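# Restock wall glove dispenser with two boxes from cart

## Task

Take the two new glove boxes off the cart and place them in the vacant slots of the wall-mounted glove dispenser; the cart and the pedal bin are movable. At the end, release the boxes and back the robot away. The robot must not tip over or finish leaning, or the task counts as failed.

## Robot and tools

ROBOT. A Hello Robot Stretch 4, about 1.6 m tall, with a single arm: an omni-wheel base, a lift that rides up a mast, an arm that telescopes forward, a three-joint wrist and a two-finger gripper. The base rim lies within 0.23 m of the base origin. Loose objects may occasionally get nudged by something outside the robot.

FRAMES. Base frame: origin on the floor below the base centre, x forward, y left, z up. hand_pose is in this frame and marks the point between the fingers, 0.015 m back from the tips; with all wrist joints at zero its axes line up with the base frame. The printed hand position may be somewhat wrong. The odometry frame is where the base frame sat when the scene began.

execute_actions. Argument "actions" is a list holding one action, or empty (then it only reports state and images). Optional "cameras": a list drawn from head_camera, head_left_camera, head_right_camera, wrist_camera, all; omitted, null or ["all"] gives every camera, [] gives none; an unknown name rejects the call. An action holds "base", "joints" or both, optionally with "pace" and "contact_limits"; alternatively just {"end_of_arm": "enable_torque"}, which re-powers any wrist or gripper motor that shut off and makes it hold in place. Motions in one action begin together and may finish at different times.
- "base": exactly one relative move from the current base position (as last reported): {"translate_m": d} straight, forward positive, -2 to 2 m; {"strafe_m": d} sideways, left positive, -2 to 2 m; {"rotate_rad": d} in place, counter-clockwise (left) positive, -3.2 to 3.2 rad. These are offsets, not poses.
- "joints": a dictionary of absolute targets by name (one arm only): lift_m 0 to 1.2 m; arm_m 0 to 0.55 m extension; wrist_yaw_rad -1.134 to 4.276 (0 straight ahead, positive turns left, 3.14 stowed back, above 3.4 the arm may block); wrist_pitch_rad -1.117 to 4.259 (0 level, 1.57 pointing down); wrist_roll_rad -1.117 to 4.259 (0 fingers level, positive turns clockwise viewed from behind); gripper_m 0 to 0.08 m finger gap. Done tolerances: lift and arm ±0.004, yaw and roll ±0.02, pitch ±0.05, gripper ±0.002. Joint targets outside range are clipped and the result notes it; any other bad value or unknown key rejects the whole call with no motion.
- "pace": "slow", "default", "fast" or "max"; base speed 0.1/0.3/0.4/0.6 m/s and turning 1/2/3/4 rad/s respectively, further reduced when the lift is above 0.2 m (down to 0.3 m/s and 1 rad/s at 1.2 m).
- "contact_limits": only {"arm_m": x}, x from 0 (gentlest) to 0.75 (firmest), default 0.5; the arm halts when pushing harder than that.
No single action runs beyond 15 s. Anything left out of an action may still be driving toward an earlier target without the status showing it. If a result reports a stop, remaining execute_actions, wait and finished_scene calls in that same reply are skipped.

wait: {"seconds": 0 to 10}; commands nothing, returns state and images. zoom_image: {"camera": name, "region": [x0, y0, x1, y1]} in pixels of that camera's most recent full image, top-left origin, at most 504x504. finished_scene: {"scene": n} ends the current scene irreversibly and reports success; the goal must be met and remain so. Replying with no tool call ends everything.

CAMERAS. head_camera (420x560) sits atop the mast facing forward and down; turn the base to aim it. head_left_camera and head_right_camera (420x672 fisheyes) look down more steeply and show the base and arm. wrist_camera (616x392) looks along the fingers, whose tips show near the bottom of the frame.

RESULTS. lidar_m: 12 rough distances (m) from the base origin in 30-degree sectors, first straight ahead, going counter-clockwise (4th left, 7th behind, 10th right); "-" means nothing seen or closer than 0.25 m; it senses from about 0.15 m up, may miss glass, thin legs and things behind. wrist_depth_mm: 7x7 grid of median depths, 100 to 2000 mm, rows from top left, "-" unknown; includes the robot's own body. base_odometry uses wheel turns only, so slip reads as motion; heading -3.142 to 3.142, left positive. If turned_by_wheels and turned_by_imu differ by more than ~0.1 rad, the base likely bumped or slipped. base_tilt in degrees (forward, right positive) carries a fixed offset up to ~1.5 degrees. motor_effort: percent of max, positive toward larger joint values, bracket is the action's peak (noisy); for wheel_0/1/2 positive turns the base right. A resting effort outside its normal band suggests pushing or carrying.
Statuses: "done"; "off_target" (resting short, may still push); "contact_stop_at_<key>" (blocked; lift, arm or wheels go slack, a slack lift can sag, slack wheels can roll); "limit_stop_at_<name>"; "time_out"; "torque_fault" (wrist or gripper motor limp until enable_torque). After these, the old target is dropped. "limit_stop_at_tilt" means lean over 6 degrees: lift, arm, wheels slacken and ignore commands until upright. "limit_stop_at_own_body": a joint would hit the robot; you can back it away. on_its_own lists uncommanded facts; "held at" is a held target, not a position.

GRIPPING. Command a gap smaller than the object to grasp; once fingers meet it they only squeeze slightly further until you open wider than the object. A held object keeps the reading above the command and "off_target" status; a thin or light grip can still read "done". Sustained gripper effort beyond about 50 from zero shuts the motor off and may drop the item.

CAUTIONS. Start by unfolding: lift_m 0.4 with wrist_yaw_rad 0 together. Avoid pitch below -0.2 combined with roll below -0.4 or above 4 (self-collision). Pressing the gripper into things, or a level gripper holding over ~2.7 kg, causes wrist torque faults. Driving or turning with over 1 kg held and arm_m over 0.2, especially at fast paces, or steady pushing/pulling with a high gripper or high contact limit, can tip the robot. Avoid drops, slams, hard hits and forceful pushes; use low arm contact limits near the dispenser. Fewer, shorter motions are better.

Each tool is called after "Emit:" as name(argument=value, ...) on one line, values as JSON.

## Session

Emit:
execute_actions(actions=[])

Scene clock: 0.00 s.
base_odometry: x=+0.000 y=+0.000 heading=+0.000 (m, m, rad; odometry frame)
turned_by_wheels: +0.000 (rad since the last result)
turned_by_imu: +0.000 (rad since the last result)
base_tilt: forward=+0.1 right=+0.0 (deg)
lidar_m: 2.30 2.06 1.04 1.04 1.17 1.97 1.90 2.13 2.08 2.06 1.86 2.41
base_status: not commanded
joint_positions: lift_m=+0.279 arm_m=-0.001 wrist_yaw_rad=+3.091 wrist_pitch_rad=+0.002 wrist_roll_rad=+0.018 gripper_m=+0.040
joint_status: not commanded
motor_effort: lift_m=+21 arm_m=-1 wrist_yaw_rad=+0 wrist_pitch_rad=-9 wrist_roll_rad=-1 gripper_m=+0 wheel_0=+0 wheel_1=-1 wheel_2=+0 (%)
hand_pose: x=-0.0380 y=+0.0980 z=+0.4565 quat_wxyz=(+0.025, -0.001, +0.009, +1.000) (m; base frame)
wrist_depth_mm: - 148 - - - - - / - 147 - - - - - / - 123 172 - - - - / 107 139 211 - - - - / 144 - - - - - - / 1808 - 1983 - - 1921 - / 1160 1366 112 1281 138 1464 1308
pictures: head_camera, head_left_camera, head_right_camera, wrist_camera
Images, in order (width x height): head_camera 420x560, head_left_camera 420x672, head_right_camera 420x672, wrist_camera 616x392.

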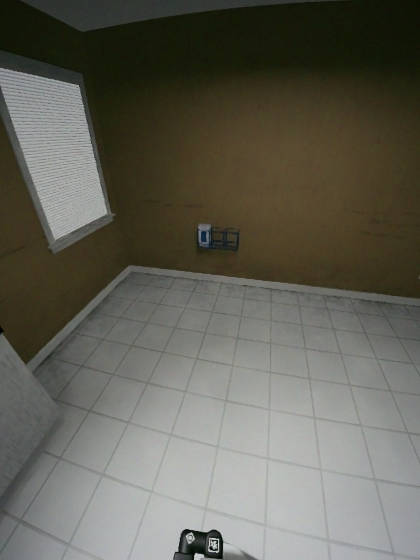

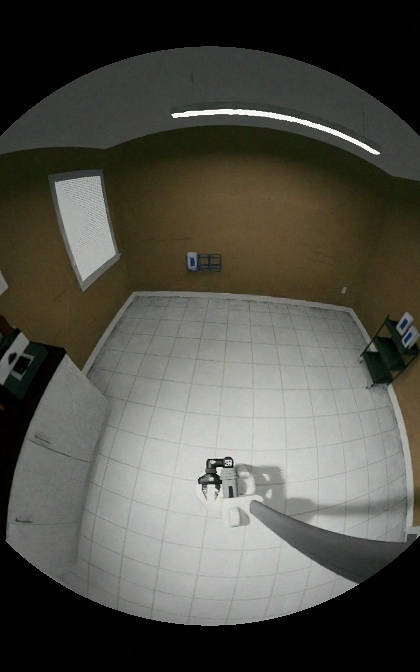

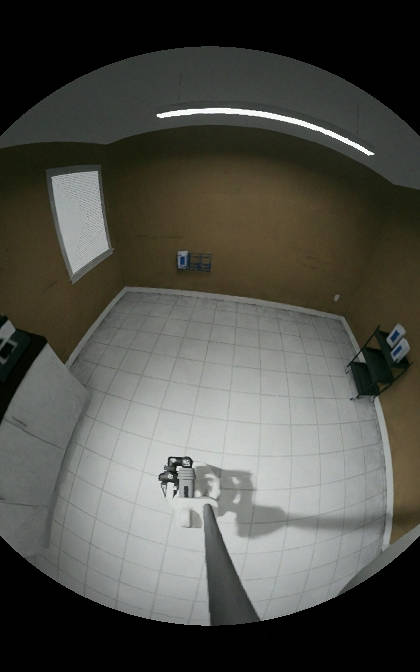

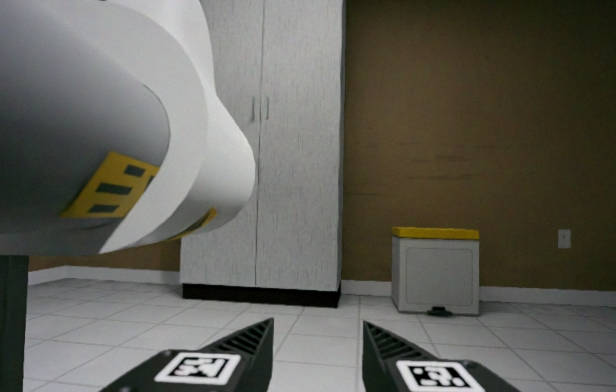

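Emit:
execute_actions(actions=[{"base":{"rotate_rad":-1.8},"joints":{"lift_m":0.6,"wrist_yaw_rad":0,"gripper_m":0.08},"pace":"fast"}], cameras=[])

Emit:
execute_actions(actions=[{"base":{"strafe_m":1.0},"joints":{"lift_m":1.05,"wrist_pitch_rad":1.57,"wrist_roll_rad":1.57},"pace":"fast"}], cameras=[])

Emit:
execute_actions(actions=[{"base":{"translate_m":0.7},"pace":"fast"}])

Scene clock: 11.00 s.
base_odometry: x=+0.000 y=+0.000 heading=-1.799 (m, m, rad; odometry frame)
turned_by_wheels: -1.799 (rad since the last result)
turned_by_imu: -1.763 (rad since the last result)
base_tilt: forward=-0.1 right=+0.0 (deg)
lidar_m: 2.06 1.86 2.54 2.30 2.33 1.12 1.04 1.06 1.41 1.90 1.95 2.19
base_status: done
joint_positions: lift_m=+0.600 arm_m=-0.001 wrist_yaw_rad=+0.001 wrist_pitch_rad=+0.002 wrist_roll_rad=+0.018 gripper_m=+0.080
joint_status: all done
motor_effort: lift_m=+22(24) arm_m=-1(1) wrist_yaw_rad=-3(6) wrist_pitch_rad=-9(9) wrist_roll_rad=-1(3) gripper_m=+1(0) wheel_0=+2(10) wheel_1=+3(13) wheel_2=+2(8) (%)
hand_pose: x=+0.3827 y=-0.0873 z=+0.7777 quat_wxyz=(+1.000, +0.009, +0.001, +0.000) (m; base frame)
wrist_depth_mm: 1921 1863 1921 1921 - 1921 1983 / 1921 1983 1921 1983 - 1921 1921 / 1983 1863 1863 1863 1983 - 1921 / 1863 1863 1921 1863 - 1921 1921 / 1863 1983 1983 1983 1983 1863 1921 / 1756 1921 1808 1921 1921 1921 1921 / 1708 109 150 1863 1808 128 1921
pictures: none
No camera images: the call's "cameras" was empty. Leave "cameras" out to get every camera's image.

Scene clock: 14.63 s.
base_odometry: x=+0.974 y=-0.227 heading=-1.799 (m, m, rad; odometry frame)
turned_by_wheels: +0.000 (rad since the last result)
turned_by_imu: +0.002 (rad since the last result)
base_tilt: forward=+0.0 right=+0.1 (deg)
lidar_m: 1.58 2.07 1.47 1.37 1.32 1.80 1.71 1.21 1.51 2.90 2.97 2.13
base_status: done
joint_positions: lift_m=+1.050 arm_m=-0.001 wrist_yaw_rad=+0.000 wrist_pitch_rad=+1.570 wrist_roll_rad=+1.570 gripper_m=+0.080
joint_status: all done
motor_effort: lift_m=+22(24) arm_m=-1(1) wrist_yaw_rad=-1(2) wrist_pitch_rad=+0(10) wrist_roll_rad=+0(5) gripper_m=+1(2) wheel_0=+2(11) wheel_1=+0(16) wheel_2=+0(1) (%)
hand_pose: x=+0.1702 y=-0.0874 z=+1.0154 quat_wxyz=(+0.501, +0.500, +0.500, -0.499) (m; base frame)
wrist_depth_mm: 1281 1255 1205 1205 1229 1182 1229 / 1255 1229 1205 1205 1205 1205 1182 / 1229 1229 1229 1229 1182 1182 1160 / 1255 1182 1205 1182 1182 1182 1160 / 1229 1205 1205 976 960 603 384 / 1182 1182 1160 1182 960 1182 1138 / 1229 109 151 1160 946 129 1118
pictures: none
No camera images: the call's "cameras" was empty. Leave "cameras" out to get every camera's image.

Scene clock: 18.13 s.
base_odometry: x=+0.816 y=-0.908 heading=-1.799 (m, m, rad; odometry frame)
turned_by_wheels: +0.001 (rad since the last result)
turned_by_imu: +0.000 (rad since the last result)
base_tilt: forward=+0.1 right=+0.1 (deg)
lidar_m: 0.86 0.92 1.51 1.41 1.46 1.83 2.26 1.87 2.46 2.83 2.00 1.38
base_status: done
joint_positions: lift_m=+1.050 arm_m=-0.001 wrist_yaw_rad=+0.000 wrist_pitch_rad=+1.570 wrist_roll_rad=+1.570 gripper_m=+0.080
joint_status: not commanded
motor_effort: lift_m=+22(22) arm_m=-1(1) wrist_yaw_rad=-1(0) wrist_pitch_rad=+0(0) wrist_roll_rad=-1(1) gripper_m=+1(1) wheel_0=+2(7) wheel_1=+4(9) wheel_2=+1(9) (%)
hand_pose: x=+0.1702 y=-0.0874 z=+1.0154 quat_wxyz=(+0.501, +0.500, +0.500, -0.499) (m; base frame)
wrist_depth_mm: 1255 1255 1205 1229 1229 1205 1205 / 1229 1229 1182 1229 1205 1205 1182 / 1229 1205 1229 1182 1182 1182 1182 / 1229 1229 1205 1182 1182 1182 1182 / 1229 1229 1205 991 931 603 382 / 1060 1205 1182 1205 946 1138 1160 / 1060 109 150 1138 946 128 1160
pictures: head_camera, head_left_camera, head_right_camera, wrist_camera
Images, in order (width x height): head_camera 420x560, head_left_camera 420x672, head_right_camera 420x672, wrist_camera 616x392.

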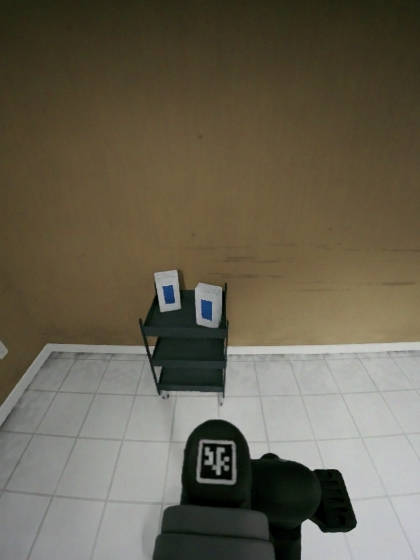

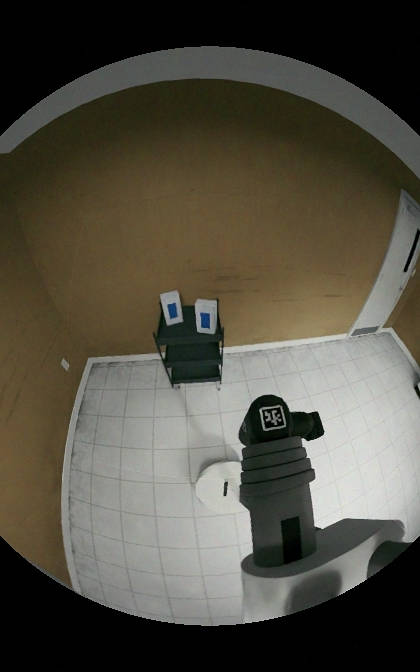

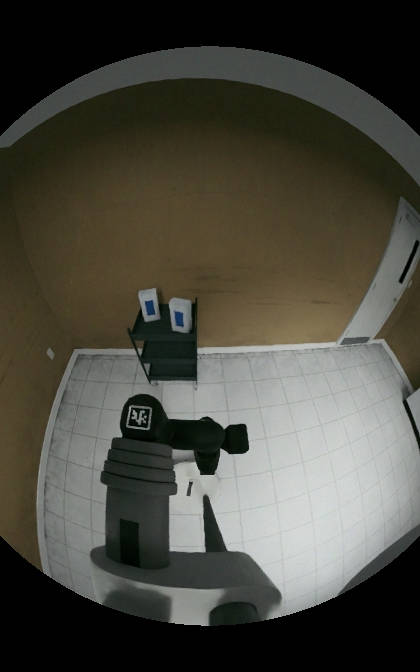

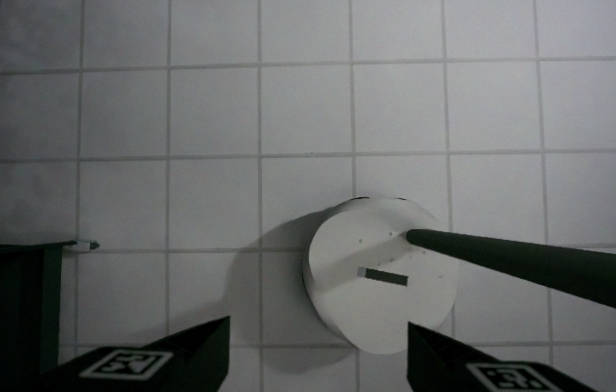

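Emit:
execute_actions(actions=[{"base":{"strafe_m":0.09},"joints":{"arm_m":0.36},"pace":"fast"}], cameras=[])

Emit:
execute_actions(actions=[{"base":{"translate_m":0.44},"pace":"fast"}], cameras=["wrist_camera"])

Scene clock: 24.30 s.
base_odometry: x=+0.903 y=-0.929 heading=-1.798 (m, m, rad; odometry frame)
turned_by_wheels: +0.000 (rad since the last result)
turned_by_imu: +0.000 (rad since the last result)
base_tilt: forward=+0.0 right=+0.2 (deg)
lidar_m: 0.88 0.91 1.42 1.32 1.37 1.70 2.44 1.87 2.45 2.93 1.97 1.39
base_status: done
joint_positions: lift_m=+1.050 arm_m=+0.359 wrist_yaw_rad=+0.000 wrist_pitch_rad=+1.570 wrist_roll_rad=+1.570 gripper_m=+0.080
joint_status: all done
motor_effort: lift_m=+22(22) arm_m=+6(7) wrist_yaw_rad=-2(2) wrist_pitch_rad=+0(0) wrist_roll_rad=-1(1) gripper_m=+1(1) wheel_0=+1(10) wheel_1=+3(13) wheel_2=+0(2) (%)
hand_pose: x=+0.5300 y=-0.0874 z=+1.0154 quat_wxyz=(+0.501, +0.500, +0.500, -0.499) (m; base frame)
wrist_depth_mm: 1118 1229 1229 1255 1229 1229 1205 / 1098 1229 1229 1205 1205 1205 1182 / 1098 1229 1205 1205 1205 1160 1205 / 1060 1205 1205 1160 1182 1182 1138 / 512 788 1205 1182 1160 976 946 / 508 768 1160 1205 1182 946 931 / 508 109 151 1160 1138 128 1182
pictures: none
No camera images: the call's "cameras" was empty. Leave "cameras" out to get every camera's image.

Scene clock: 27.07 s.
base_odometry: x=+0.804 y=-1.357 heading=-1.798 (m, m, rad; odometry frame)
turned_by_wheels: +0.001 (rad since the last result)
turned_by_imu: +0.000 (rad since the last result)
base_tilt: forward=+0.0 right=+0.2 (deg)
lidar_m: 0.44 0.45 1.19 1.35 1.38 1.84 2.43 2.33 3.05 2.96 1.31 0.48
base_status: done
joint_positions: lift_m=+1.050 arm_m=+0.359 wrist_yaw_rad=+0.000 wrist_pitch_rad=+1.570 wrist_roll_rad=+1.570 gripper_m=+0.080
joint_status: not commanded
motor_effort: lift_m=+23(22) arm_m=+7(7) wrist_yaw_rad=+0(0) wrist_pitch_rad=+0(0) wrist_roll_rad=-1(2) gripper_m=+2(2) wheel_0=+3(7) wheel_1=+5(9) wheel_2=+0(12) (%)
hand_pose: x=+0.5301 y=-0.0874 z=+1.0154 quat_wxyz=(+0.501, +0.500, +0.500, -0.499) (m; base frame)
wrist_depth_mm: 492 741 1255 1229 1205 1205 1182 / 492 732 1229 1229 1229 1229 1182 / 492 732 1205 1229 1182 1205 1160 / 496 732 1182 1160 1160 1160 1160 / 492 517 508 504 1182 960 946 / 488 508 276 319 1138 931 946 / 484 109 151 500 508 128 1118
pictures: wrist_camera
Images, in order (width x height): wrist_camera 616x392.

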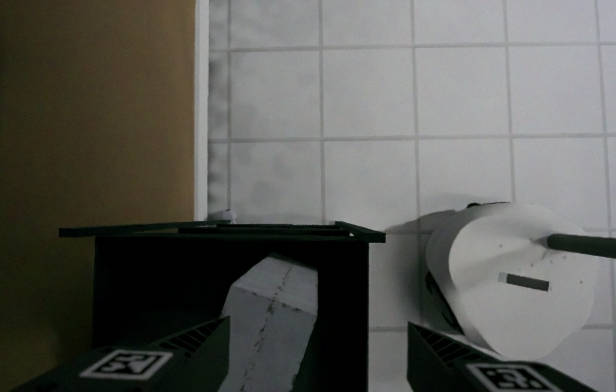

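Emit:
execute_actions(actions=[{"base":{"strafe_m":0.075},"joints":{"arm_m":0.406,"lift_m":1.0,"wrist_roll_rad":1.9}}], cameras=["wrist_camera"])

Scene clock: 34.70 s.
base_odometry: x=+0.877 y=-1.374 heading=-1.798 (m, m, rad; odometry frame)
turned_by_wheels: +0.000 (rad since the last result)
turned_by_imu: +0.000 (rad since the last result)
base_tilt: forward=+0.1 right=+0.1 (deg)
lidar_m: 0.42 0.47 1.19 1.26 1.32 1.75 2.87 2.33 3.09 3.00 1.33 0.46
base_status: done
joint_positions: lift_m=+1.000 arm_m=+0.405 wrist_yaw_rad=+0.000 wrist_pitch_rad=+1.570 wrist_roll_rad=+1.900 gripper_m=+0.080
joint_status: all done
motor_effort: lift_m=+18(21) arm_m=+7(6) wrist_yaw_rad=+0(1) wrist_pitch_rad=+0(0) wrist_roll_rad=-1(3) gripper_m=+2(2) wheel_0=+0(8) wheel_1=+3(12) wheel_2=+0(1) (%)
hand_pose: x=+0.5759 y=-0.0874 z=+0.9657 quat_wxyz=(+0.412, +0.575, +0.411, -0.575) (m; base frame)
wrist_depth_mm: 647 1078 1182 1160 1160 1160 1138 / 580 976 1160 1160 1160 1138 1138 / 525 831 1138 1182 1138 1118 917 / 492 715 1078 217 455 917 904 / 442 459 459 215 455 917 891 / 424 452 452 214 445 1098 1098 / 397 109 151 212 212 128 1060
pictures: wrist_camera
Images, in order (width x height): wrist_camera 616x392.

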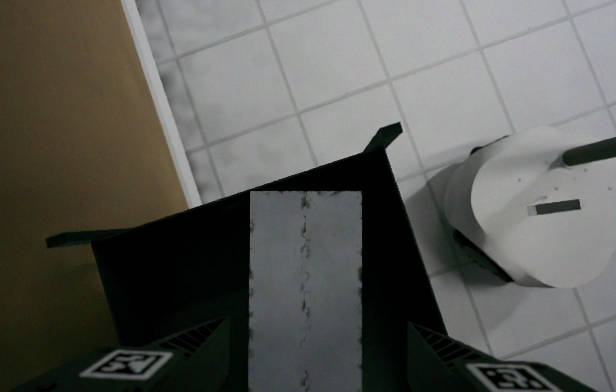

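Emit:
execute_actions(actions=[{"base":{"strafe_m":0.004},"joints":{"arm_m":0.414,"lift_m":0.96}}], cameras=["wrist_camera"])

Emit:
execute_actions(actions=[{"joints":{"lift_m":0.915},"pace":"slow"}], cameras=["wrist_camera"])

Emit:
execute_actions(actions=[{"joints":{"gripper_m":0.045}}], cameras=[])

Emit:
execute_actions(actions=[{"joints":{"lift_m":1.07,"wrist_roll_rad":1.57}}], cameras=["wrist_camera","head_left_camera"])

Scene clock: 46.00 s.
base_odometry: x=+0.881 y=-1.375 heading=-1.798 (m, m, rad; odometry frame)
turned_by_wheels: +0.000 (rad since the last result)
turned_by_imu: +0.000 (rad since the last result)
base_tilt: forward=+0.0 right=+0.1 (deg)
lidar_m: 0.44 0.47 1.18 1.27 1.32 1.75 2.86 2.35 3.10 3.01 1.30 0.46
base_status: done
joint_positions: lift_m=+0.960 arm_m=+0.413 wrist_yaw_rad=+0.000 wrist_pitch_rad=+1.570 wrist_roll_rad=+1.900 gripper_m=+0.080
joint_status: all done
motor_effort: lift_m=+18(17) arm_m=+6(7) wrist_yaw_rad=-1(0) wrist_pitch_rad=+0(1) wrist_roll_rad=-1(1) gripper_m=+2(1) wheel_0=+0(6) wheel_1=-2(12) wheel_2=-1(0) (%)
hand_pose: x=+0.5840 y=-0.0874 z=+0.9257 quat_wxyz=(+0.412, +0.575, +0.411, -0.575) (m; base frame)
wrist_depth_mm: 634 1060 1118 1138 1118 1118 1118 / 564 917 1138 1118 1098 1098 1078 / 512 809 1160 1098 1078 1118 866 / 477 691 421 177 362 878 854 / 402 418 421 175 370 946 854 / 413 415 413 174 399 1078 1060 / 389 109 151 173 171 128 1042
pictures: wrist_camera
Images, in order (width x height): wrist_camera 616x392.

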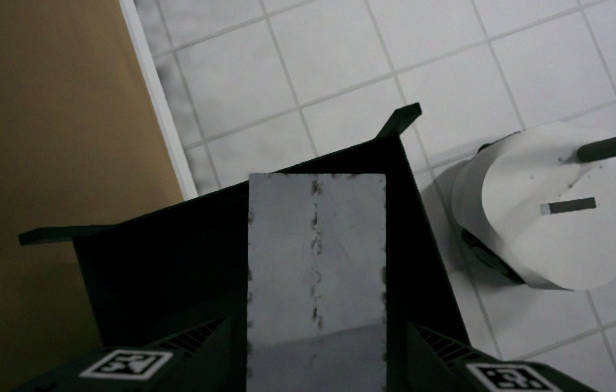

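Scene clock: 47.23 s.
base_odometry: x=+0.881 y=-1.375 heading=-1.798 (m, m, rad; odometry frame)
turned_by_wheels: +0.000 (rad since the last result)
turned_by_imu: +0.000 (rad since the last result)
base_tilt: forward=+0.0 right=+0.0 (deg)
lidar_m: 0.42 0.49 1.17 1.26 1.30 1.77 2.86 2.34 3.03 3.02 1.31 0.47
base_status: not commanded
joint_positions: lift_m=+0.915 arm_m=+0.413 wrist_yaw_rad=+0.000 wrist_pitch_rad=+1.570 wrist_roll_rad=+1.900 gripper_m=+0.080
joint_status: all done
motor_effort: lift_m=+18(18) arm_m=+7(6) wrist_yaw_rad=+0(0) wrist_pitch_rad=+0(0) wrist_roll_rad=+0(0) gripper_m=+0(1) wheel_0=+0(0) wheel_1=-1(1) wheel_2=+0(0) (%)
hand_pose: x=+0.5840 y=-0.0874 z=+0.8808 quat_wxyz=(+0.412, +0.575, +0.411, -0.575) (m; base frame)
wrist_depth_mm: 627 1042 1098 1060 1078 1060 1078 / 559 931 1098 1078 1060 1042 1042 / 517 820 1078 1078 364 1042 820 / 477 654 330 131 131 854 809 / 334 377 370 131 130 854 820 / 370 373 150 129 129 1008 1008 / 370 109 129 128 128 128 1008
pictures: wrist_camera
Images, in order (width x height): wrist_camera 616x392.

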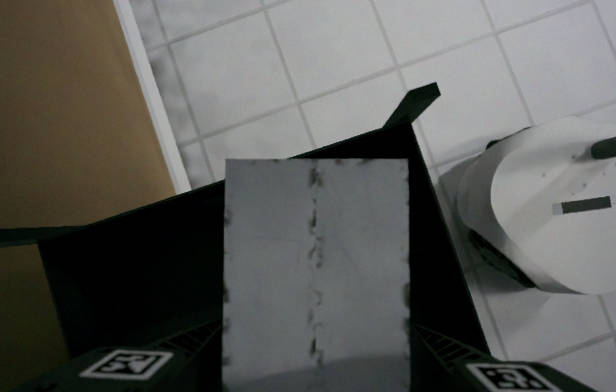

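Scene clock: 48.23 s.
base_odometry: x=+0.881 y=-1.375 heading=-1.798 (m, m, rad; odometry frame)
turned_by_wheels: +0.000 (rad since the last result)
turned_by_imu: +0.000 (rad since the last result)
base_tilt: forward=+0.1 right=+0.1 (deg)
lidar_m: 0.44 0.45 1.19 1.25 1.31 1.76 2.86 2.33 3.07 3.04 1.30 0.46
base_status: not commanded
joint_positions: lift_m=+0.915 arm_m=+0.413 wrist_yaw_rad=+0.000 wrist_pitch_rad=+1.570 wrist_roll_rad=+1.900 gripper_m=+0.059
joint_status: gripper_m off_target (ended at +0.059, target +0.045)
on_its_own: gripper_m is held at +0.055, not at your +0.045, by its contact guard: the fingers met something
motor_effort: lift_m=+18(18) arm_m=+6(6) wrist_yaw_rad=-1(0) wrist_pitch_rad=+0(0) wrist_roll_rad=+0(0) gripper_m=-33(32) wheel_0=+0(0) wheel_1=-2(1) wheel_2=+0(0) (%)
hand_pose: x=+0.5840 y=-0.0874 z=+0.8808 quat_wxyz=(+0.412, +0.575, +0.411, -0.575) (m; base frame)
wrist_depth_mm: 634 1042 1078 1078 1060 1042 1025 / 559 931 1060 1078 1060 1098 1042 / 517 809 1060 1060 364 1042 820 / 477 654 327 132 131 854 820 / 334 375 370 131 130 866 809 / 373 370 370 129 129 1008 1042 / 375 324 129 128 127 336 1008
pictures: none
No camera images: the call's "cameras" was empty. Leave "cameras" out to get every camera's image.

Scene clock: 49.97 s.
base_odometry: x=+0.881 y=-1.375 heading=-1.798 (m, m, rad; odometry frame)
turned_by_wheels: +0.000 (rad since the last result)
turned_by_imu: +0.000 (rad since the last result)
base_tilt: forward=+0.0 right=+0.1 (deg)
lidar_m: 0.45 0.47 1.18 1.27 1.32 1.75 2.88 2.35 3.08 3.02 1.30 0.48
base_status: not commanded
joint_positions: lift_m=+1.070 arm_m=+0.413 wrist_yaw_rad=+0.000 wrist_pitch_rad=+1.570 wrist_roll_rad=+1.570 gripper_m=+0.059
joint_status: all done
on_its_own: gripper_m is held at +0.055, not at your +0.045, by its contact guard: the fingers met something
motor_effort: lift_m=+25(26) arm_m=+6(6) wrist_yaw_rad=+1(0) wrist_pitch_rad=+0(0) wrist_roll_rad=-3(5) gripper_m=-32(31) wheel_0=+0(0) wheel_1=-2(2) wheel_2=+0(0) (%)
hand_pose: x=+0.5840 y=-0.0874 z=+1.0352 quat_wxyz=(+0.500, +0.500, +0.500, -0.500) (m; base frame)
wrist_depth_mm: 418 615 1138 1229 1229 1229 1205 / 415 621 1160 1229 1229 1205 1182 / 413 621 1078 1205 1229 1205 1182 / 413 544 462 133 132 1205 1160 / 413 539 521 131 131 976 960 / 407 521 525 130 130 976 946 / 410 455 129 129 128 976 1160
pictures: head_left_camera, wrist_camera
Images, in order (width x height): head_left_camera 420x672, wrist_camera 616x392.

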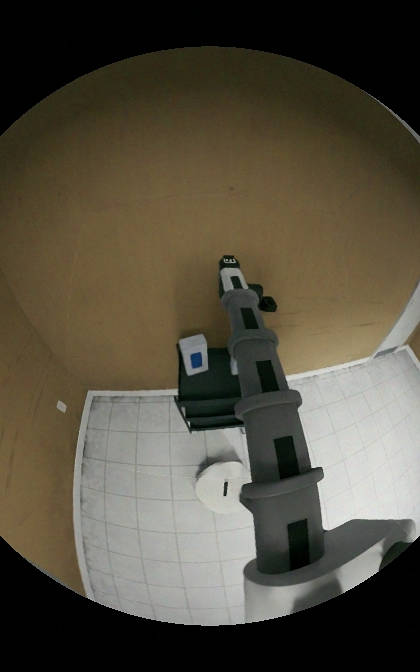

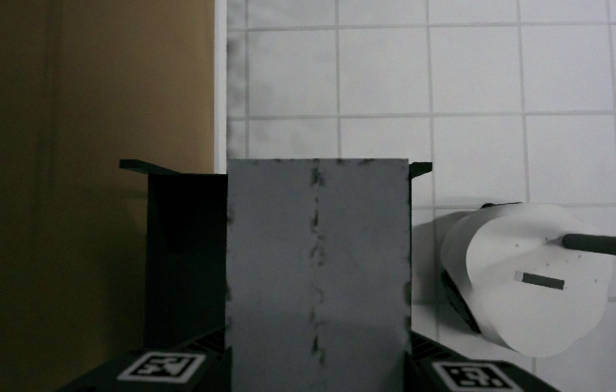

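Emit:
execute_actions(actions=[{"base":{"translate_m":-1.5},"joints":{"arm_m":0.15}}], cameras=[])

Emit:
execute_actions(actions=[{"base":{"rotate_rad":1.615},"joints":{"lift_m":1.0,"wrist_pitch_rad":1.45}}], cameras=[])

Emit:
execute_actions(actions=[{"base":{"translate_m":0.55},"joints":{"arm_m":0.25}}], cameras=["head_camera","wrist_camera"])

Scene clock: 70.43 s.
base_odometry: x=+1.219 y=+0.086 heading=-1.798 (m, m, rad; odometry frame)
turned_by_wheels: -0.001 (rad since the last result)
turned_by_imu: -0.001 (rad since the last result)
base_tilt: forward=+0.0 right=+0.1 (deg)
lidar_m: 0.26 1.81 1.27 1.07 1.13 1.41 1.36 1.01 1.03 2.45 3.12 0.29
base_status: done
joint_positions: lift_m=+1.070 arm_m=+0.151 wrist_yaw_rad=+0.000 wrist_pitch_rad=+1.570 wrist_roll_rad=+1.570 gripper_m=+0.059
joint_status: all done
on_its_own: gripper_m is held at +0.055, not at your +0.045, by its contact guard: the fingers met something
motor_effort: lift_m=+24(25) arm_m=-6(7) wrist_yaw_rad=-1(1) wrist_pitch_rad=-1(2) wrist_roll_rad=-3(3) gripper_m=-31(32) wheel_0=-2(9) wheel_1=-4(8) wheel_2=-2(12) (%)
hand_pose: x=+0.3222 y=-0.0874 z=+1.0352 quat_wxyz=(+0.500, +0.500, +0.500, -0.500) (m; base frame)
wrist_depth_mm: 1281 1255 1229 1229 1255 1205 1205 / 1255 1255 1255 1255 1229 1255 1205 / 1255 1255 1229 1229 1205 1182 1205 / 1229 1205 1255 133 132 1182 1182 / 1229 1229 1182 132 131 960 1160 / 1205 1255 1205 130 130 960 1182 / 1182 1205 129 129 128 1182 1182
pictures: none
No camera images: the call's "cameras" was empty. Leave "cameras" out to get every camera's image.

Scene clock: 72.87 s.
base_odometry: x=+1.219 y=+0.086 heading=-0.184 (m, m, rad; odometry frame)
turned_by_wheels: +1.614 (rad since the last result)
turned_by_imu: +1.581 (rad since the last result)
base_tilt: forward=+0.1 right=+0.0 (deg)
lidar_m: 0.31 1.14 1.38 1.35 1.00 1.08 3.12 3.19 2.47 1.93 1.72 0.31
base_status: done
joint_positions: lift_m=+1.000 arm_m=+0.151 wrist_yaw_rad=+0.000 wrist_pitch_rad=+1.451 wrist_roll_rad=+1.570 gripper_m=+0.059
joint_status: all done
on_its_own: gripper_m is held at +0.055, not at your +0.045, by its contact guard: the fingers met something
motor_effort: lift_m=+21(24) arm_m=-6(6) wrist_yaw_rad=-2(2) wrist_pitch_rad=-3(14) wrist_roll_rad=+0(1) gripper_m=-33(31) wheel_0=-3(8) wheel_1=-3(8) wheel_2=-1(6) (%)
hand_pose: x=+0.3475 y=-0.0874 z=+0.9671 quat_wxyz=(+0.529, +0.529, +0.469, -0.469) (m; base frame)
wrist_depth_mm: 1042 1281 1205 1182 1160 1078 1078 / 1060 1255 1229 1182 1138 1078 1060 / 1042 1229 1205 1160 1138 1098 1042 / 1060 1229 1205 133 133 1060 1042 / 1060 1255 1182 132 131 866 820 / 1060 1229 1160 131 130 854 842 / 1060 1182 129 129 128 854 1008
pictures: none
No camera images: the call's "cameras" was empty. Leave "cameras" out to get every camera's image.

Scene clock: 76.20 s.
base_odometry: x=+1.760 y=-0.014 heading=-0.183 (m, m, rad; odometry frame)
turned_by_wheels: +0.000 (rad since the last result)
turned_by_imu: +0.000 (rad since the last result)
base_tilt: forward=+0.0 right=+0.2 (deg)
lidar_m: 0.40 0.58 0.94 1.33 1.40 1.43 3.03 3.39 2.02 1.99 0.95 0.45
base_status: done
joint_positions: lift_m=+1.000 arm_m=+0.249 wrist_yaw_rad=+0.000 wrist_pitch_rad=+1.451 wrist_roll_rad=+1.570 gripper_m=+0.059
joint_status: all done
on_its_own: gripper_m is held at +0.055, not at your +0.045, by its contact guard: the fingers met something
motor_effort: lift_m=+21(21) arm_m=+6(7) wrist_yaw_rad=+0(1) wrist_pitch_rad=-4(7) wrist_roll_rad=-2(2) gripper_m=-32(31) wheel_0=+2(6) wheel_1=+4(9) wheel_2=-1(10) (%)
hand_pose: x=+0.4452 y=-0.0874 z=+0.9670 quat_wxyz=(+0.529, +0.529, +0.469, -0.469) (m; base frame)
wrist_depth_mm: 278 387 627 1182 1118 1098 1078 / 281 387 621 1160 1160 1098 1060 / 282 394 585 1160 1118 1098 1042 / 282 394 504 133 133 1078 1025 / 283 394 508 132 131 866 831 / 283 394 512 130 130 854 809 / 282 340 129 129 128 831 831
pictures: head_camera, wrist_camera
Images, in order (width x height): head_camera 420x560, wrist_camera 616x392.

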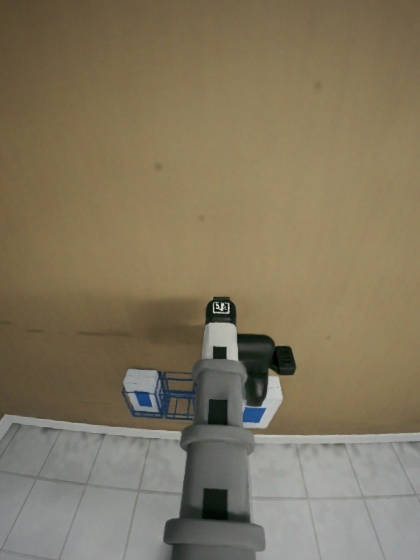

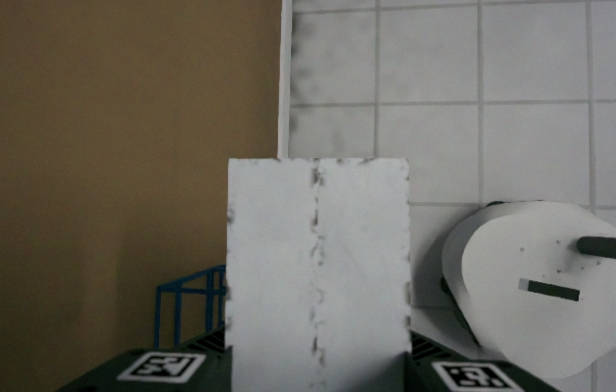

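Emit:
execute_actions(actions=[{"base":{"strafe_m":0.27},"joints":{"arm_m":0.283}}], cameras=["head_camera","wrist_camera"])

Scene clock: 83.00 s.
base_odometry: x=+1.809 y=+0.251 heading=-0.183 (m, m, rad; odometry frame)
turned_by_wheels: +0.000 (rad since the last result)
turned_by_imu: +0.000 (rad since the last result)
base_tilt: forward=-0.1 right=+0.0 (deg)
lidar_m: 0.44 0.66 0.93 1.07 1.12 1.33 1.95 3.73 2.31 2.26 0.94 0.46
base_status: done
joint_positions: lift_m=+1.000 arm_m=+0.282 wrist_yaw_rad=+0.000 wrist_pitch_rad=+1.451 wrist_roll_rad=+1.570 gripper_m=+0.059
joint_status: all done
on_its_own: gripper_m is held at +0.055, not at your +0.045, by its contact guard: the fingers met something
motor_effort: lift_m=+21(21) arm_m=+6(8) wrist_yaw_rad=+0(0) wrist_pitch_rad=-4(4) wrist_roll_rad=-1(2) gripper_m=-31(32) wheel_0=-1(11) wheel_1=+2(13) wheel_2=+0(2) (%)
hand_pose: x=+0.4781 y=-0.0874 z=+0.9670 quat_wxyz=(+0.529, +0.529, +0.469, -0.469) (m; base frame)
wrist_depth_mm: 236 329 530 1160 1138 1118 1060 / 237 330 535 1160 1118 1098 1060 / 239 334 504 1078 1118 1078 1060 / 241 332 433 134 133 1078 1025 / 242 336 433 132 131 866 842 / 241 338 415 130 130 854 831 / 241 289 129 129 128 854 820
pictures: head_camera, wrist_camera
Images, in order (width x height): head_camera 420x560, wrist_camera 616x392.

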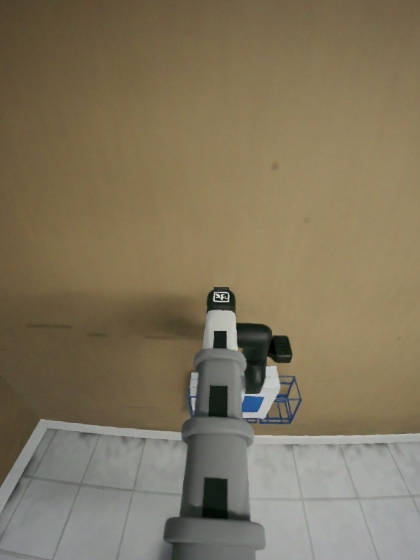

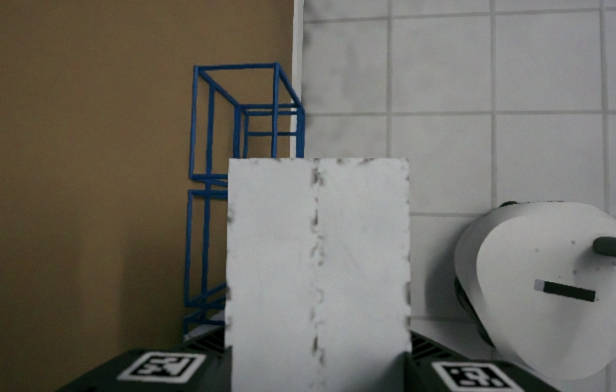

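Emit:
execute_actions(actions=[{"joints":{"lift_m":0.96}}], cameras=["wrist_camera"])

Emit:
execute_actions(actions=[{"joints":{"arm_m":0.403},"contact_limits":{"arm_m":0.2}}], cameras=[])

Emit:
execute_actions(actions=[{"joints":{"lift_m":0.86},"pace":"slow"}], cameras=["wrist_camera","head_camera"])

Emit:
zoom_image(camera="head_camera", region=[150,300,330,460])

Scene clock: 95.30 s.
base_odometry: x=+1.809 y=+0.251 heading=-0.183 (m, m, rad; odometry frame)
turned_by_wheels: +0.000 (rad since the last result)
turned_by_imu: +0.000 (rad since the last result)
base_tilt: forward=+0.0 right=+0.0 (deg)
lidar_m: 0.44 0.68 0.94 1.08 1.13 1.32 1.94 3.76 2.32 2.26 0.95 0.47
base_status: not commanded
joint_positions: lift_m=+0.960 arm_m=+0.282 wrist_yaw_rad=+0.000 wrist_pitch_rad=+1.451 wrist_roll_rad=+1.570 gripper_m=+0.059
joint_status: all done
on_its_own: gripper_m is held at +0.055, not at your +0.045, by its contact guard: the fingers met something
motor_effort: lift_m=+20(20) arm_m=+6(6) wrist_yaw_rad=+1(0) wrist_pitch_rad=-4(4) wrist_roll_rad=-1(3) gripper_m=-31(31) wheel_0=-1(1) wheel_1=+2(2) wheel_2=+0(0) (%)
hand_pose: x=+0.4781 y=-0.0874 z=+0.9271 quat_wxyz=(+0.529, +0.529, +0.469, -0.469) (m; base frame)
wrist_depth_mm: 237 329 492 1138 1098 1042 1008 / 237 330 535 1118 1098 1060 1025 / 238 334 500 991 1078 1042 1008 / 240 336 399 133 132 1042 976 / 240 334 427 132 131 842 788 / 241 338 392 130 129 820 788 / 242 286 129 129 128 809 788
pictures: wrist_camera
Images, in order (width x height): wrist_camera 616x392.

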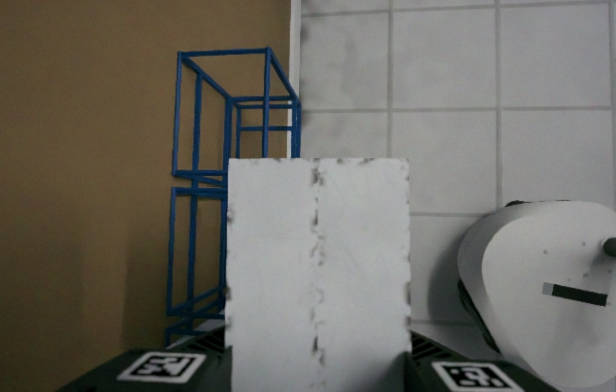

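Scene clock: 96.67 s.
base_odometry: x=+1.809 y=+0.251 heading=-0.183 (m, m, rad; odometry frame)
turned_by_wheels: +0.000 (rad since the last result)
turned_by_imu: +0.000 (rad since the last result)
base_tilt: forward=+0.1 right=+0.0 (deg)
lidar_m: 0.53 0.67 0.93 1.08 1.12 1.27 1.94 3.78 2.30 2.26 0.95 0.57
base_status: not commanded
joint_positions: lift_m=+0.960 arm_m=+0.402 wrist_yaw_rad=+0.000 wrist_pitch_rad=+1.451 wrist_roll_rad=+1.570 gripper_m=+0.059
joint_status: all done
on_its_own: gripper_m is held at +0.055, not at your +0.045, by its contact guard: the fingers met something
motor_effort: lift_m=+20(20) arm_m=+7(7) wrist_yaw_rad=+1(0) wrist_pitch_rad=-4(4) wrist_roll_rad=-2(1) gripper_m=-32(33) wheel_0=-1(1) wheel_1=+2(2) wheel_2=+0(0) (%)
contact_limits: arm_m 0.2
hand_pose: x=+0.5982 y=-0.0874 z=+0.9271 quat_wxyz=(+0.529, +0.529, +0.469, -0.469) (m; base frame)
wrist_depth_mm: 107 137 222 459 1078 1060 1025 / 108 138 223 544 1078 1042 1042 / 108 138 206 480 1060 1042 1008 / 109 139 178 133 133 1042 991 / 109 140 179 132 131 1025 809 / 109 140 179 131 130 1008 798 / 105 120 129 129 128 991 866
pictures: none
No camera images: the call's "cameras" was empty. Leave "cameras" out to get every camera's image.

Scene clock: 98.37 s.
base_odometry: x=+1.809 y=+0.251 heading=-0.183 (m, m, rad; odometry frame)
turned_by_wheels: +0.000 (rad since the last result)
turned_by_imu: +0.000 (rad since the last result)
base_tilt: forward=+0.1 right=+0.0 (deg)
lidar_m: 0.54 0.65 0.90 1.06 1.11 1.31 1.94 3.78 2.30 2.25 0.95 0.56
base_status: not commanded
joint_positions: lift_m=+0.860 arm_m=+0.402 wrist_yaw_rad=+0.000 wrist_pitch_rad=+1.451 wrist_roll_rad=+1.570 gripper_m=+0.059
joint_status: all done
on_its_own: gripper_m is held at +0.055, not at your +0.045, by its contact guard: the fingers met something
motor_effort: lift_m=+20(22) arm_m=+6(6) wrist_yaw_rad=-1(1) wrist_pitch_rad=-3(4) wrist_roll_rad=-2(1) gripper_m=-31(32) wheel_0=-1(1) wheel_1=+2(2) wheel_2=+0(0) (%)
hand_pose: x=+0.5982 y=-0.0874 z=+0.8271 quat_wxyz=(+0.529, +0.529, +0.469, -0.469) (m; base frame)
wrist_depth_mm: 107 137 221 569 991 946 931 / 108 138 224 455 976 960 904 / 108 138 207 449 976 946 904 / 109 139 178 133 133 931 904 / 109 140 179 132 131 917 715 / 109 140 180 130 130 917 707 / 105 120 129 129 128 904 798
pictures: head_camera, wrist_camera
Images, in order (width x height): head_camera 420x560, wrist_camera 616x392.

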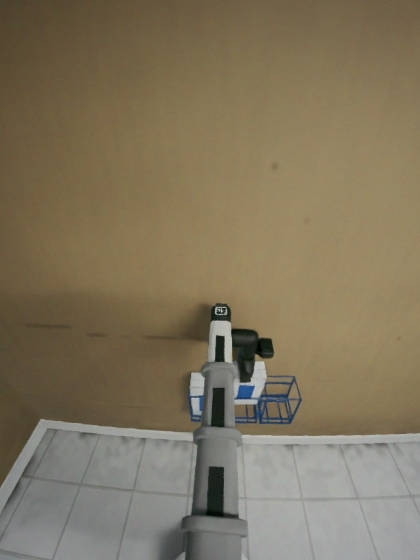

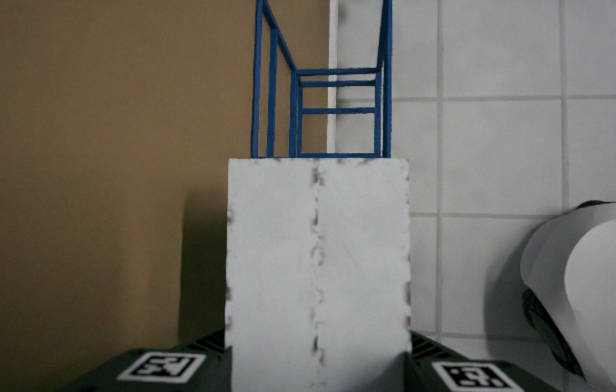

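Region (150, 300, 330, 460) of head_camera's 420x560 image, scaled by 2.800, with more detail than that image has.

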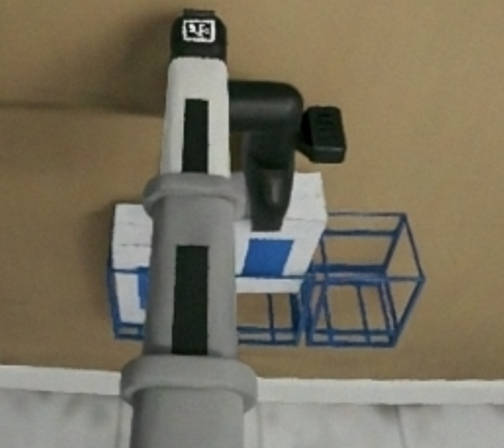

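Emit:
execute_actions(actions=[{"joints":{"lift_m":0.76,"arm_m":0.409},"pace":"slow"}], cameras=[])

Emit:
execute_actions(actions=[{"joints":{"gripper_m":0.072}}], cameras=[])

Emit:
execute_actions(actions=[{"joints":{"lift_m":0.85}}], cameras=["wrist_camera"])

Emit:
execute_actions(actions=[{"base":{"translate_m":-0.335},"joints":{"arm_m":0.1,"wrist_pitch_rad":1.57,"gripper_m":0.08},"pace":"fast"}], cameras=["head_camera"])

Emit:
execute_actions(actions=[{"base":{"rotate_rad":-1.61},"pace":"fast"}], cameras=[])

Emit:
execute_actions(actions=[{"base":{"translate_m":1.72},"joints":{"arm_m":0.45,"lift_m":1.05},"pace":"fast"}], cameras=["wrist_camera","head_right_camera"])

Scene clock: 114.13 s.
base_odometry: x=+1.809 y=+0.251 heading=-0.183 (m, m, rad; odometry frame)
turned_by_wheels: +0.000 (rad since the last result)
turned_by_imu: +0.000 (rad since the last result)
base_tilt: forward=-0.1 right=+0.0 (deg)
lidar_m: 0.53 0.67 0.92 1.07 1.11 1.31 1.92 3.78 2.32 2.24 0.96 0.55
base_status: not commanded
joint_positions: lift_m=+0.760 arm_m=+0.408 wrist_yaw_rad=+0.000 wrist_pitch_rad=+1.451 wrist_roll_rad=+1.570 gripper_m=+0.059
joint_status: all done
on_its_own: gripper_m is held at +0.055, not at your +0.045, by its contact guard: the fingers met something
motor_effort: lift_m=+20(20) arm_m=+7(6) wrist_yaw_rad=-1(0) wrist_pitch_rad=-4(5) wrist_roll_rad=-2(2) gripper_m=-32(32) wheel_0=-1(1) wheel_1=+2(2) wheel_2=+0(0) (%)
hand_pose: x=+0.6041 y=-0.0874 z=+0.7271 quat_wxyz=(+0.529, +0.529, +0.469, -0.469) (m; base frame)
wrist_depth_mm: - 127 206 389 382 866 831 / - 128 208 436 866 866 831 / 103 129 184 347 377 842 820 / 103 129 166 133 132 831 820 / 104 130 167 131 131 831 750 / 104 130 167 130 129 831 691 / - 112 129 129 128 820 809
pictures: none
No camera images: the call's "cameras" was empty. Leave "cameras" out to get every camera's image.

Scene clock: 114.90 s.
base_odometry: x=+1.809 y=+0.251 heading=-0.183 (m, m, rad; odometry frame)
turned_by_wheels: +0.000 (rad since the last result)
turned_by_imu: +0.000 (rad since the last result)
base_tilt: forward=+0.0 right=+0.1 (deg)
lidar_m: 0.52 0.66 0.94 1.05 1.11 1.30 1.94 3.76 2.32 2.23 0.96 0.55
base_status: not commanded
joint_positions: lift_m=+0.760 arm_m=+0.408 wrist_yaw_rad=+0.000 wrist_pitch_rad=+1.450 wrist_roll_rad=+1.570 gripper_m=+0.072
joint_status: all done
motor_effort: lift_m=+20(20) arm_m=+6(7) wrist_yaw_rad=+0(0) wrist_pitch_rad=-2(4) wrist_roll_rad=-2(3) gripper_m=+2(29) wheel_0=-1(1) wheel_1=+2(3) wheel_2=+0(0) (%)
hand_pose: x=+0.6043 y=-0.0874 z=+0.7271 quat_wxyz=(+0.529, +0.529, +0.469, -0.469) (m; base frame)
wrist_depth_mm: - 126 191 421 878 866 842 / - 127 205 433 904 842 842 / - 128 190 387 866 842 820 / 103 128 164 141 140 842 798 / 103 129 165 140 139 820 768 / 103 129 147 138 138 820 699 / - 110 135 137 136 130 778
pictures: none
No camera images: the call's "cameras" was empty. Leave "cameras" out to get every camera's image.

Scene clock: 116.27 s.
base_odometry: x=+1.809 y=+0.251 heading=-0.183 (m, m, rad; odometry frame)
turned_by_wheels: +0.000 (rad since the last result)
turned_by_imu: +0.000 (rad since the last result)
base_tilt: forward=+0.1 right=+0.0 (deg)
lidar_m: 0.54 0.67 0.93 1.07 1.14 1.31 1.91 3.76 2.31 2.23 0.95 0.56
base_status: not commanded
joint_positions: lift_m=+0.850 arm_m=+0.408 wrist_yaw_rad=+0.000 wrist_pitch_rad=+1.450 wrist_roll_rad=+1.570 gripper_m=+0.072
joint_status: all done
motor_effort: lift_m=+23(25) arm_m=+6(7) wrist_yaw_rad=-1(0) wrist_pitch_rad=-2(1) wrist_roll_rad=-2(3) gripper_m=+0(2) wheel_0=-1(1) wheel_1=+2(2) wheel_2=+0(0) (%)
hand_pose: x=+0.6043 y=-0.0874 z=+0.8169 quat_wxyz=(+0.529, +0.529, +0.469, -0.469) (m; base frame)
wrist_depth_mm: - 126 204 521 976 946 904 / - 127 206 449 976 946 917 / - 128 206 427 960 946 904 / 103 128 208 236 946 931 878 / 103 129 210 230 946 917 732 / 103 129 193 229 459 904 707 / - 110 135 227 254 130 768
pictures: wrist_camera
Images, in order (width x height): wrist_camera 616x392.

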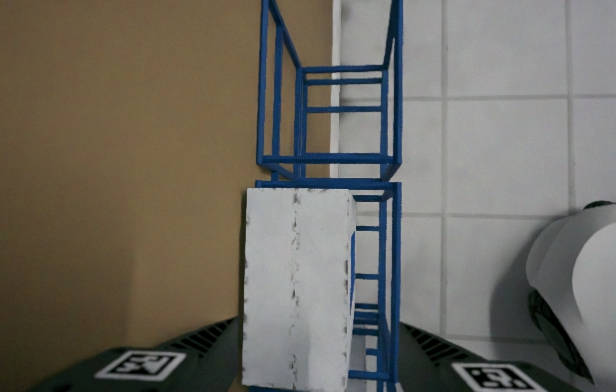

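Scene clock: 118.53 s.
base_odometry: x=+1.480 y=+0.313 heading=-0.184 (m, m, rad; odometry frame)
turned_by_wheels: -0.001 (rad since the last result)
turned_by_imu: -0.001 (rad since the last result)
base_tilt: forward=+0.0 right=+0.0 (deg)
lidar_m: 0.88 1.01 1.10 1.07 1.15 1.02 1.90 3.41 2.74 2.20 1.44 0.92
base_status: done
joint_positions: lift_m=+0.850 arm_m=+0.101 wrist_yaw_rad=+0.000 wrist_pitch_rad=+1.570 wrist_roll_rad=+1.570 gripper_m=+0.080
joint_status: all done
motor_effort: lift_m=+22(23) arm_m=-6(7) wrist_yaw_rad=+1(2) wrist_pitch_rad=-1(6) wrist_roll_rad=-1(3) gripper_m=+2(4) wheel_0=-1(8) wheel_1=-4(8) wheel_2=-1(13) (%)
hand_pose: x=+0.2721 y=-0.0874 z=+0.8154 quat_wxyz=(+0.500, +0.500, +0.500, -0.500) (m; base frame)
wrist_depth_mm: 946 1025 1025 1008 991 991 1008 / 976 991 1008 1008 976 991 991 / 976 991 991 1008 976 976 960 / 960 991 991 976 976 976 960 / 960 1008 976 991 759 750 580 / 960 976 976 991 750 741 946 / 976 109 150 976 750 128 946
pictures: head_camera
Images, in order (width x height): head_camera 420x560.

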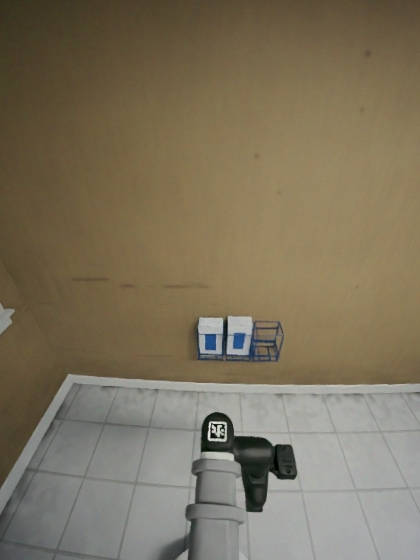

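Scene clock: 120.60 s.
base_odometry: x=+1.480 y=+0.313 heading=-1.793 (m, m, rad; odometry frame)
turned_by_wheels: -1.609 (rad since the last result)
turned_by_imu: -1.576 (rad since the last result)
base_tilt: forward=+0.0 right=+0.0 (deg)
lidar_m: 2.22 1.48 0.91 0.89 0.99 1.14 1.04 1.13 1.01 1.62 3.40 2.77
base_status: done
joint_positions: lift_m=+0.850 arm_m=+0.101 wrist_yaw_rad=+0.000 wrist_pitch_rad=+1.570 wrist_roll_rad=+1.570 gripper_m=+0.080
joint_status: not commanded
motor_effort: lift_m=+22(22) arm_m=-6(6) wrist_yaw_rad=+0(1) wrist_pitch_rad=-1(1) wrist_roll_rad=-1(1) gripper_m=+2(2) wheel_0=+1(7) wheel_1=+3(12) wheel_2=+3(8) (%)
hand_pose: x=+0.2722 y=-0.0874 z=+0.8154 quat_wxyz=(+0.500, +0.500, +0.500, -0.500) (m; base frame)
wrist_depth_mm: 1025 1025 1025 1008 991 991 976 / 1025 1025 1025 991 991 991 991 / 1025 1008 991 1008 991 976 991 / 991 991 991 976 991 976 960 / 991 1025 991 976 759 759 569 / 991 976 976 960 759 750 946 / 991 109 151 960 759 128 946
pictures: none
No camera images: the call's "cameras" was empty. Leave "cameras" out to get every camera's image.

Scene clock: 126.37 s.
base_odometry: x=+1.101 y=-1.365 heading=-1.793 (m, m, rad; odometry frame)
turned_by_wheels: +0.000 (rad since the last result)
turned_by_imu: +0.000 (rad since the last result)
base_tilt: forward=+0.1 right=+0.0 (deg)
lidar_m: 0.49 0.94 1.12 1.05 1.10 1.45 2.84 2.35 3.01 3.22 1.40 0.52
base_status: done
joint_positions: lift_m=+1.050 arm_m=+0.449 wrist_yaw_rad=+0.000 wrist_pitch_rad=+1.570 wrist_roll_rad=+1.570 gripper_m=+0.080
joint_status: all done
motor_effort: lift_m=+22(25) arm_m=+6(7) wrist_yaw_rad=+0(1) wrist_pitch_rad=+0(1) wrist_roll_rad=+0(2) gripper_m=+2(2) wheel_0=+0(8) wheel_1=+4(10) wheel_2=+1(12) (%)
hand_pose: x=+0.6200 y=-0.0874 z=+1.0154 quat_wxyz=(+0.501, +0.500, +0.500, -0.499) (m; base frame)
wrist_depth_mm: 430 525 525 521 512 1160 1205 / 427 525 517 517 512 1182 1182 / 424 521 517 508 512 1160 1182 / 427 512 512 517 512 1182 1160 / 404 270 427 504 508 946 946 / 402 266 373 504 496 991 931 / 421 109 151 1138 433 128 946
pictures: head_right_camera, wrist_camera
Images, in order (width x height): head_right_camera 420x672, wrist_camera 616x392.

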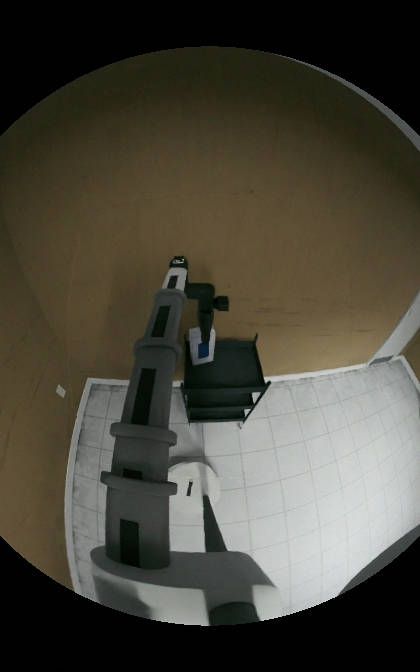

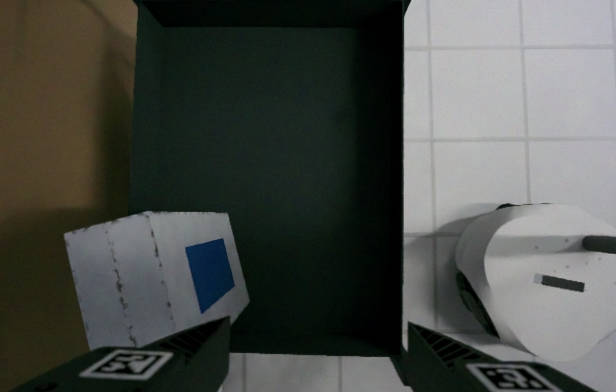

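Emit:
execute_actions(actions=[{"base":{"strafe_m":0.023},"joints":{"arm_m":0.53,"wrist_roll_rad":1.35,"lift_m":1.02}}], cameras=[])

Emit:
execute_actions(actions=[{"base":{"translate_m":0.057},"joints":{"lift_m":0.99}}], cameras=["wrist_camera"])

Scene clock: 133.57 s.
base_odometry: x=+1.123 y=-1.370 heading=-1.793 (m, m, rad; odometry frame)
turned_by_wheels: +0.000 (rad since the last result)
turned_by_imu: +0.000 (rad since the last result)
base_tilt: forward=+0.0 right=+0.0 (deg)
lidar_m: 0.47 0.94 1.11 1.02 1.08 1.42 2.83 2.36 3.03 3.23 1.38 0.51
base_status: done
joint_positions: lift_m=+1.020 arm_m=+0.529 wrist_yaw_rad=+0.000 wrist_pitch_rad=+1.570 wrist_roll_rad=+1.350 gripper_m=+0.080
joint_status: all done
motor_effort: lift_m=+18(20) arm_m=+7(7) wrist_yaw_rad=-1(1) wrist_pitch_rad=+0(0) wrist_roll_rad=-2(7) gripper_m=+3(0) wheel_0=+1(9) wheel_1=+1(13) wheel_2=+0(1) (%)
hand_pose: x=+0.7000 y=-0.0874 z=+0.9857 quat_wxyz=(+0.552, +0.442, +0.552, -0.442) (m; base frame)
wrist_depth_mm: 272 375 525 492 480 473 1182 / 278 397 512 488 484 480 1160 / 290 418 484 488 480 477 1138 / 304 449 238 477 477 473 1138 / 317 480 236 469 473 469 1138 / 330 466 234 466 466 917 904 / 342 109 150 1118 421 128 891
pictures: none
No camera images: the call's "cameras" was empty. Leave "cameras" out to get every camera's image.

Scene clock: 134.80 s.
base_odometry: x=+1.111 y=-1.426 heading=-1.792 (m, m, rad; odometry frame)
turned_by_wheels: +0.000 (rad since the last result)
turned_by_imu: +0.000 (rad since the last result)
base_tilt: forward=+0.1 right=-0.1 (deg)
lidar_m: 0.42 0.88 1.07 1.02 1.07 1.43 2.88 2.40 3.09 3.24 1.27 0.47
base_status: done
joint_positions: lift_m=+0.990 arm_m=+0.529 wrist_yaw_rad=+0.000 wrist_pitch_rad=+1.570 wrist_roll_rad=+1.350 gripper_m=+0.080
joint_status: all done
motor_effort: lift_m=+18(18) arm_m=+6(7) wrist_yaw_rad=+0(1) wrist_pitch_rad=+0(1) wrist_roll_rad=-3(2) gripper_m=+1(2) wheel_0=+3(7) wheel_1=+3(8) wheel_2=-2(10) (%)
hand_pose: x=+0.7000 y=-0.0874 z=+0.9557 quat_wxyz=(+0.552, +0.442, +0.552, -0.442) (m; base frame)
wrist_depth_mm: 203 279 459 452 455 449 430 / 208 293 504 455 455 445 442 / 216 312 525 455 449 445 433 / 227 332 517 206 442 442 436 / 237 355 512 205 442 436 640 / 247 384 442 204 436 436 866 / 254 109 151 202 201 128 878
pictures: wrist_camera
Images, in order (width x height): wrist_camera 616x392.

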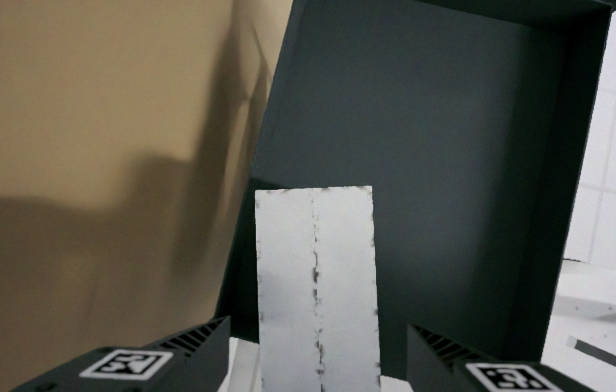

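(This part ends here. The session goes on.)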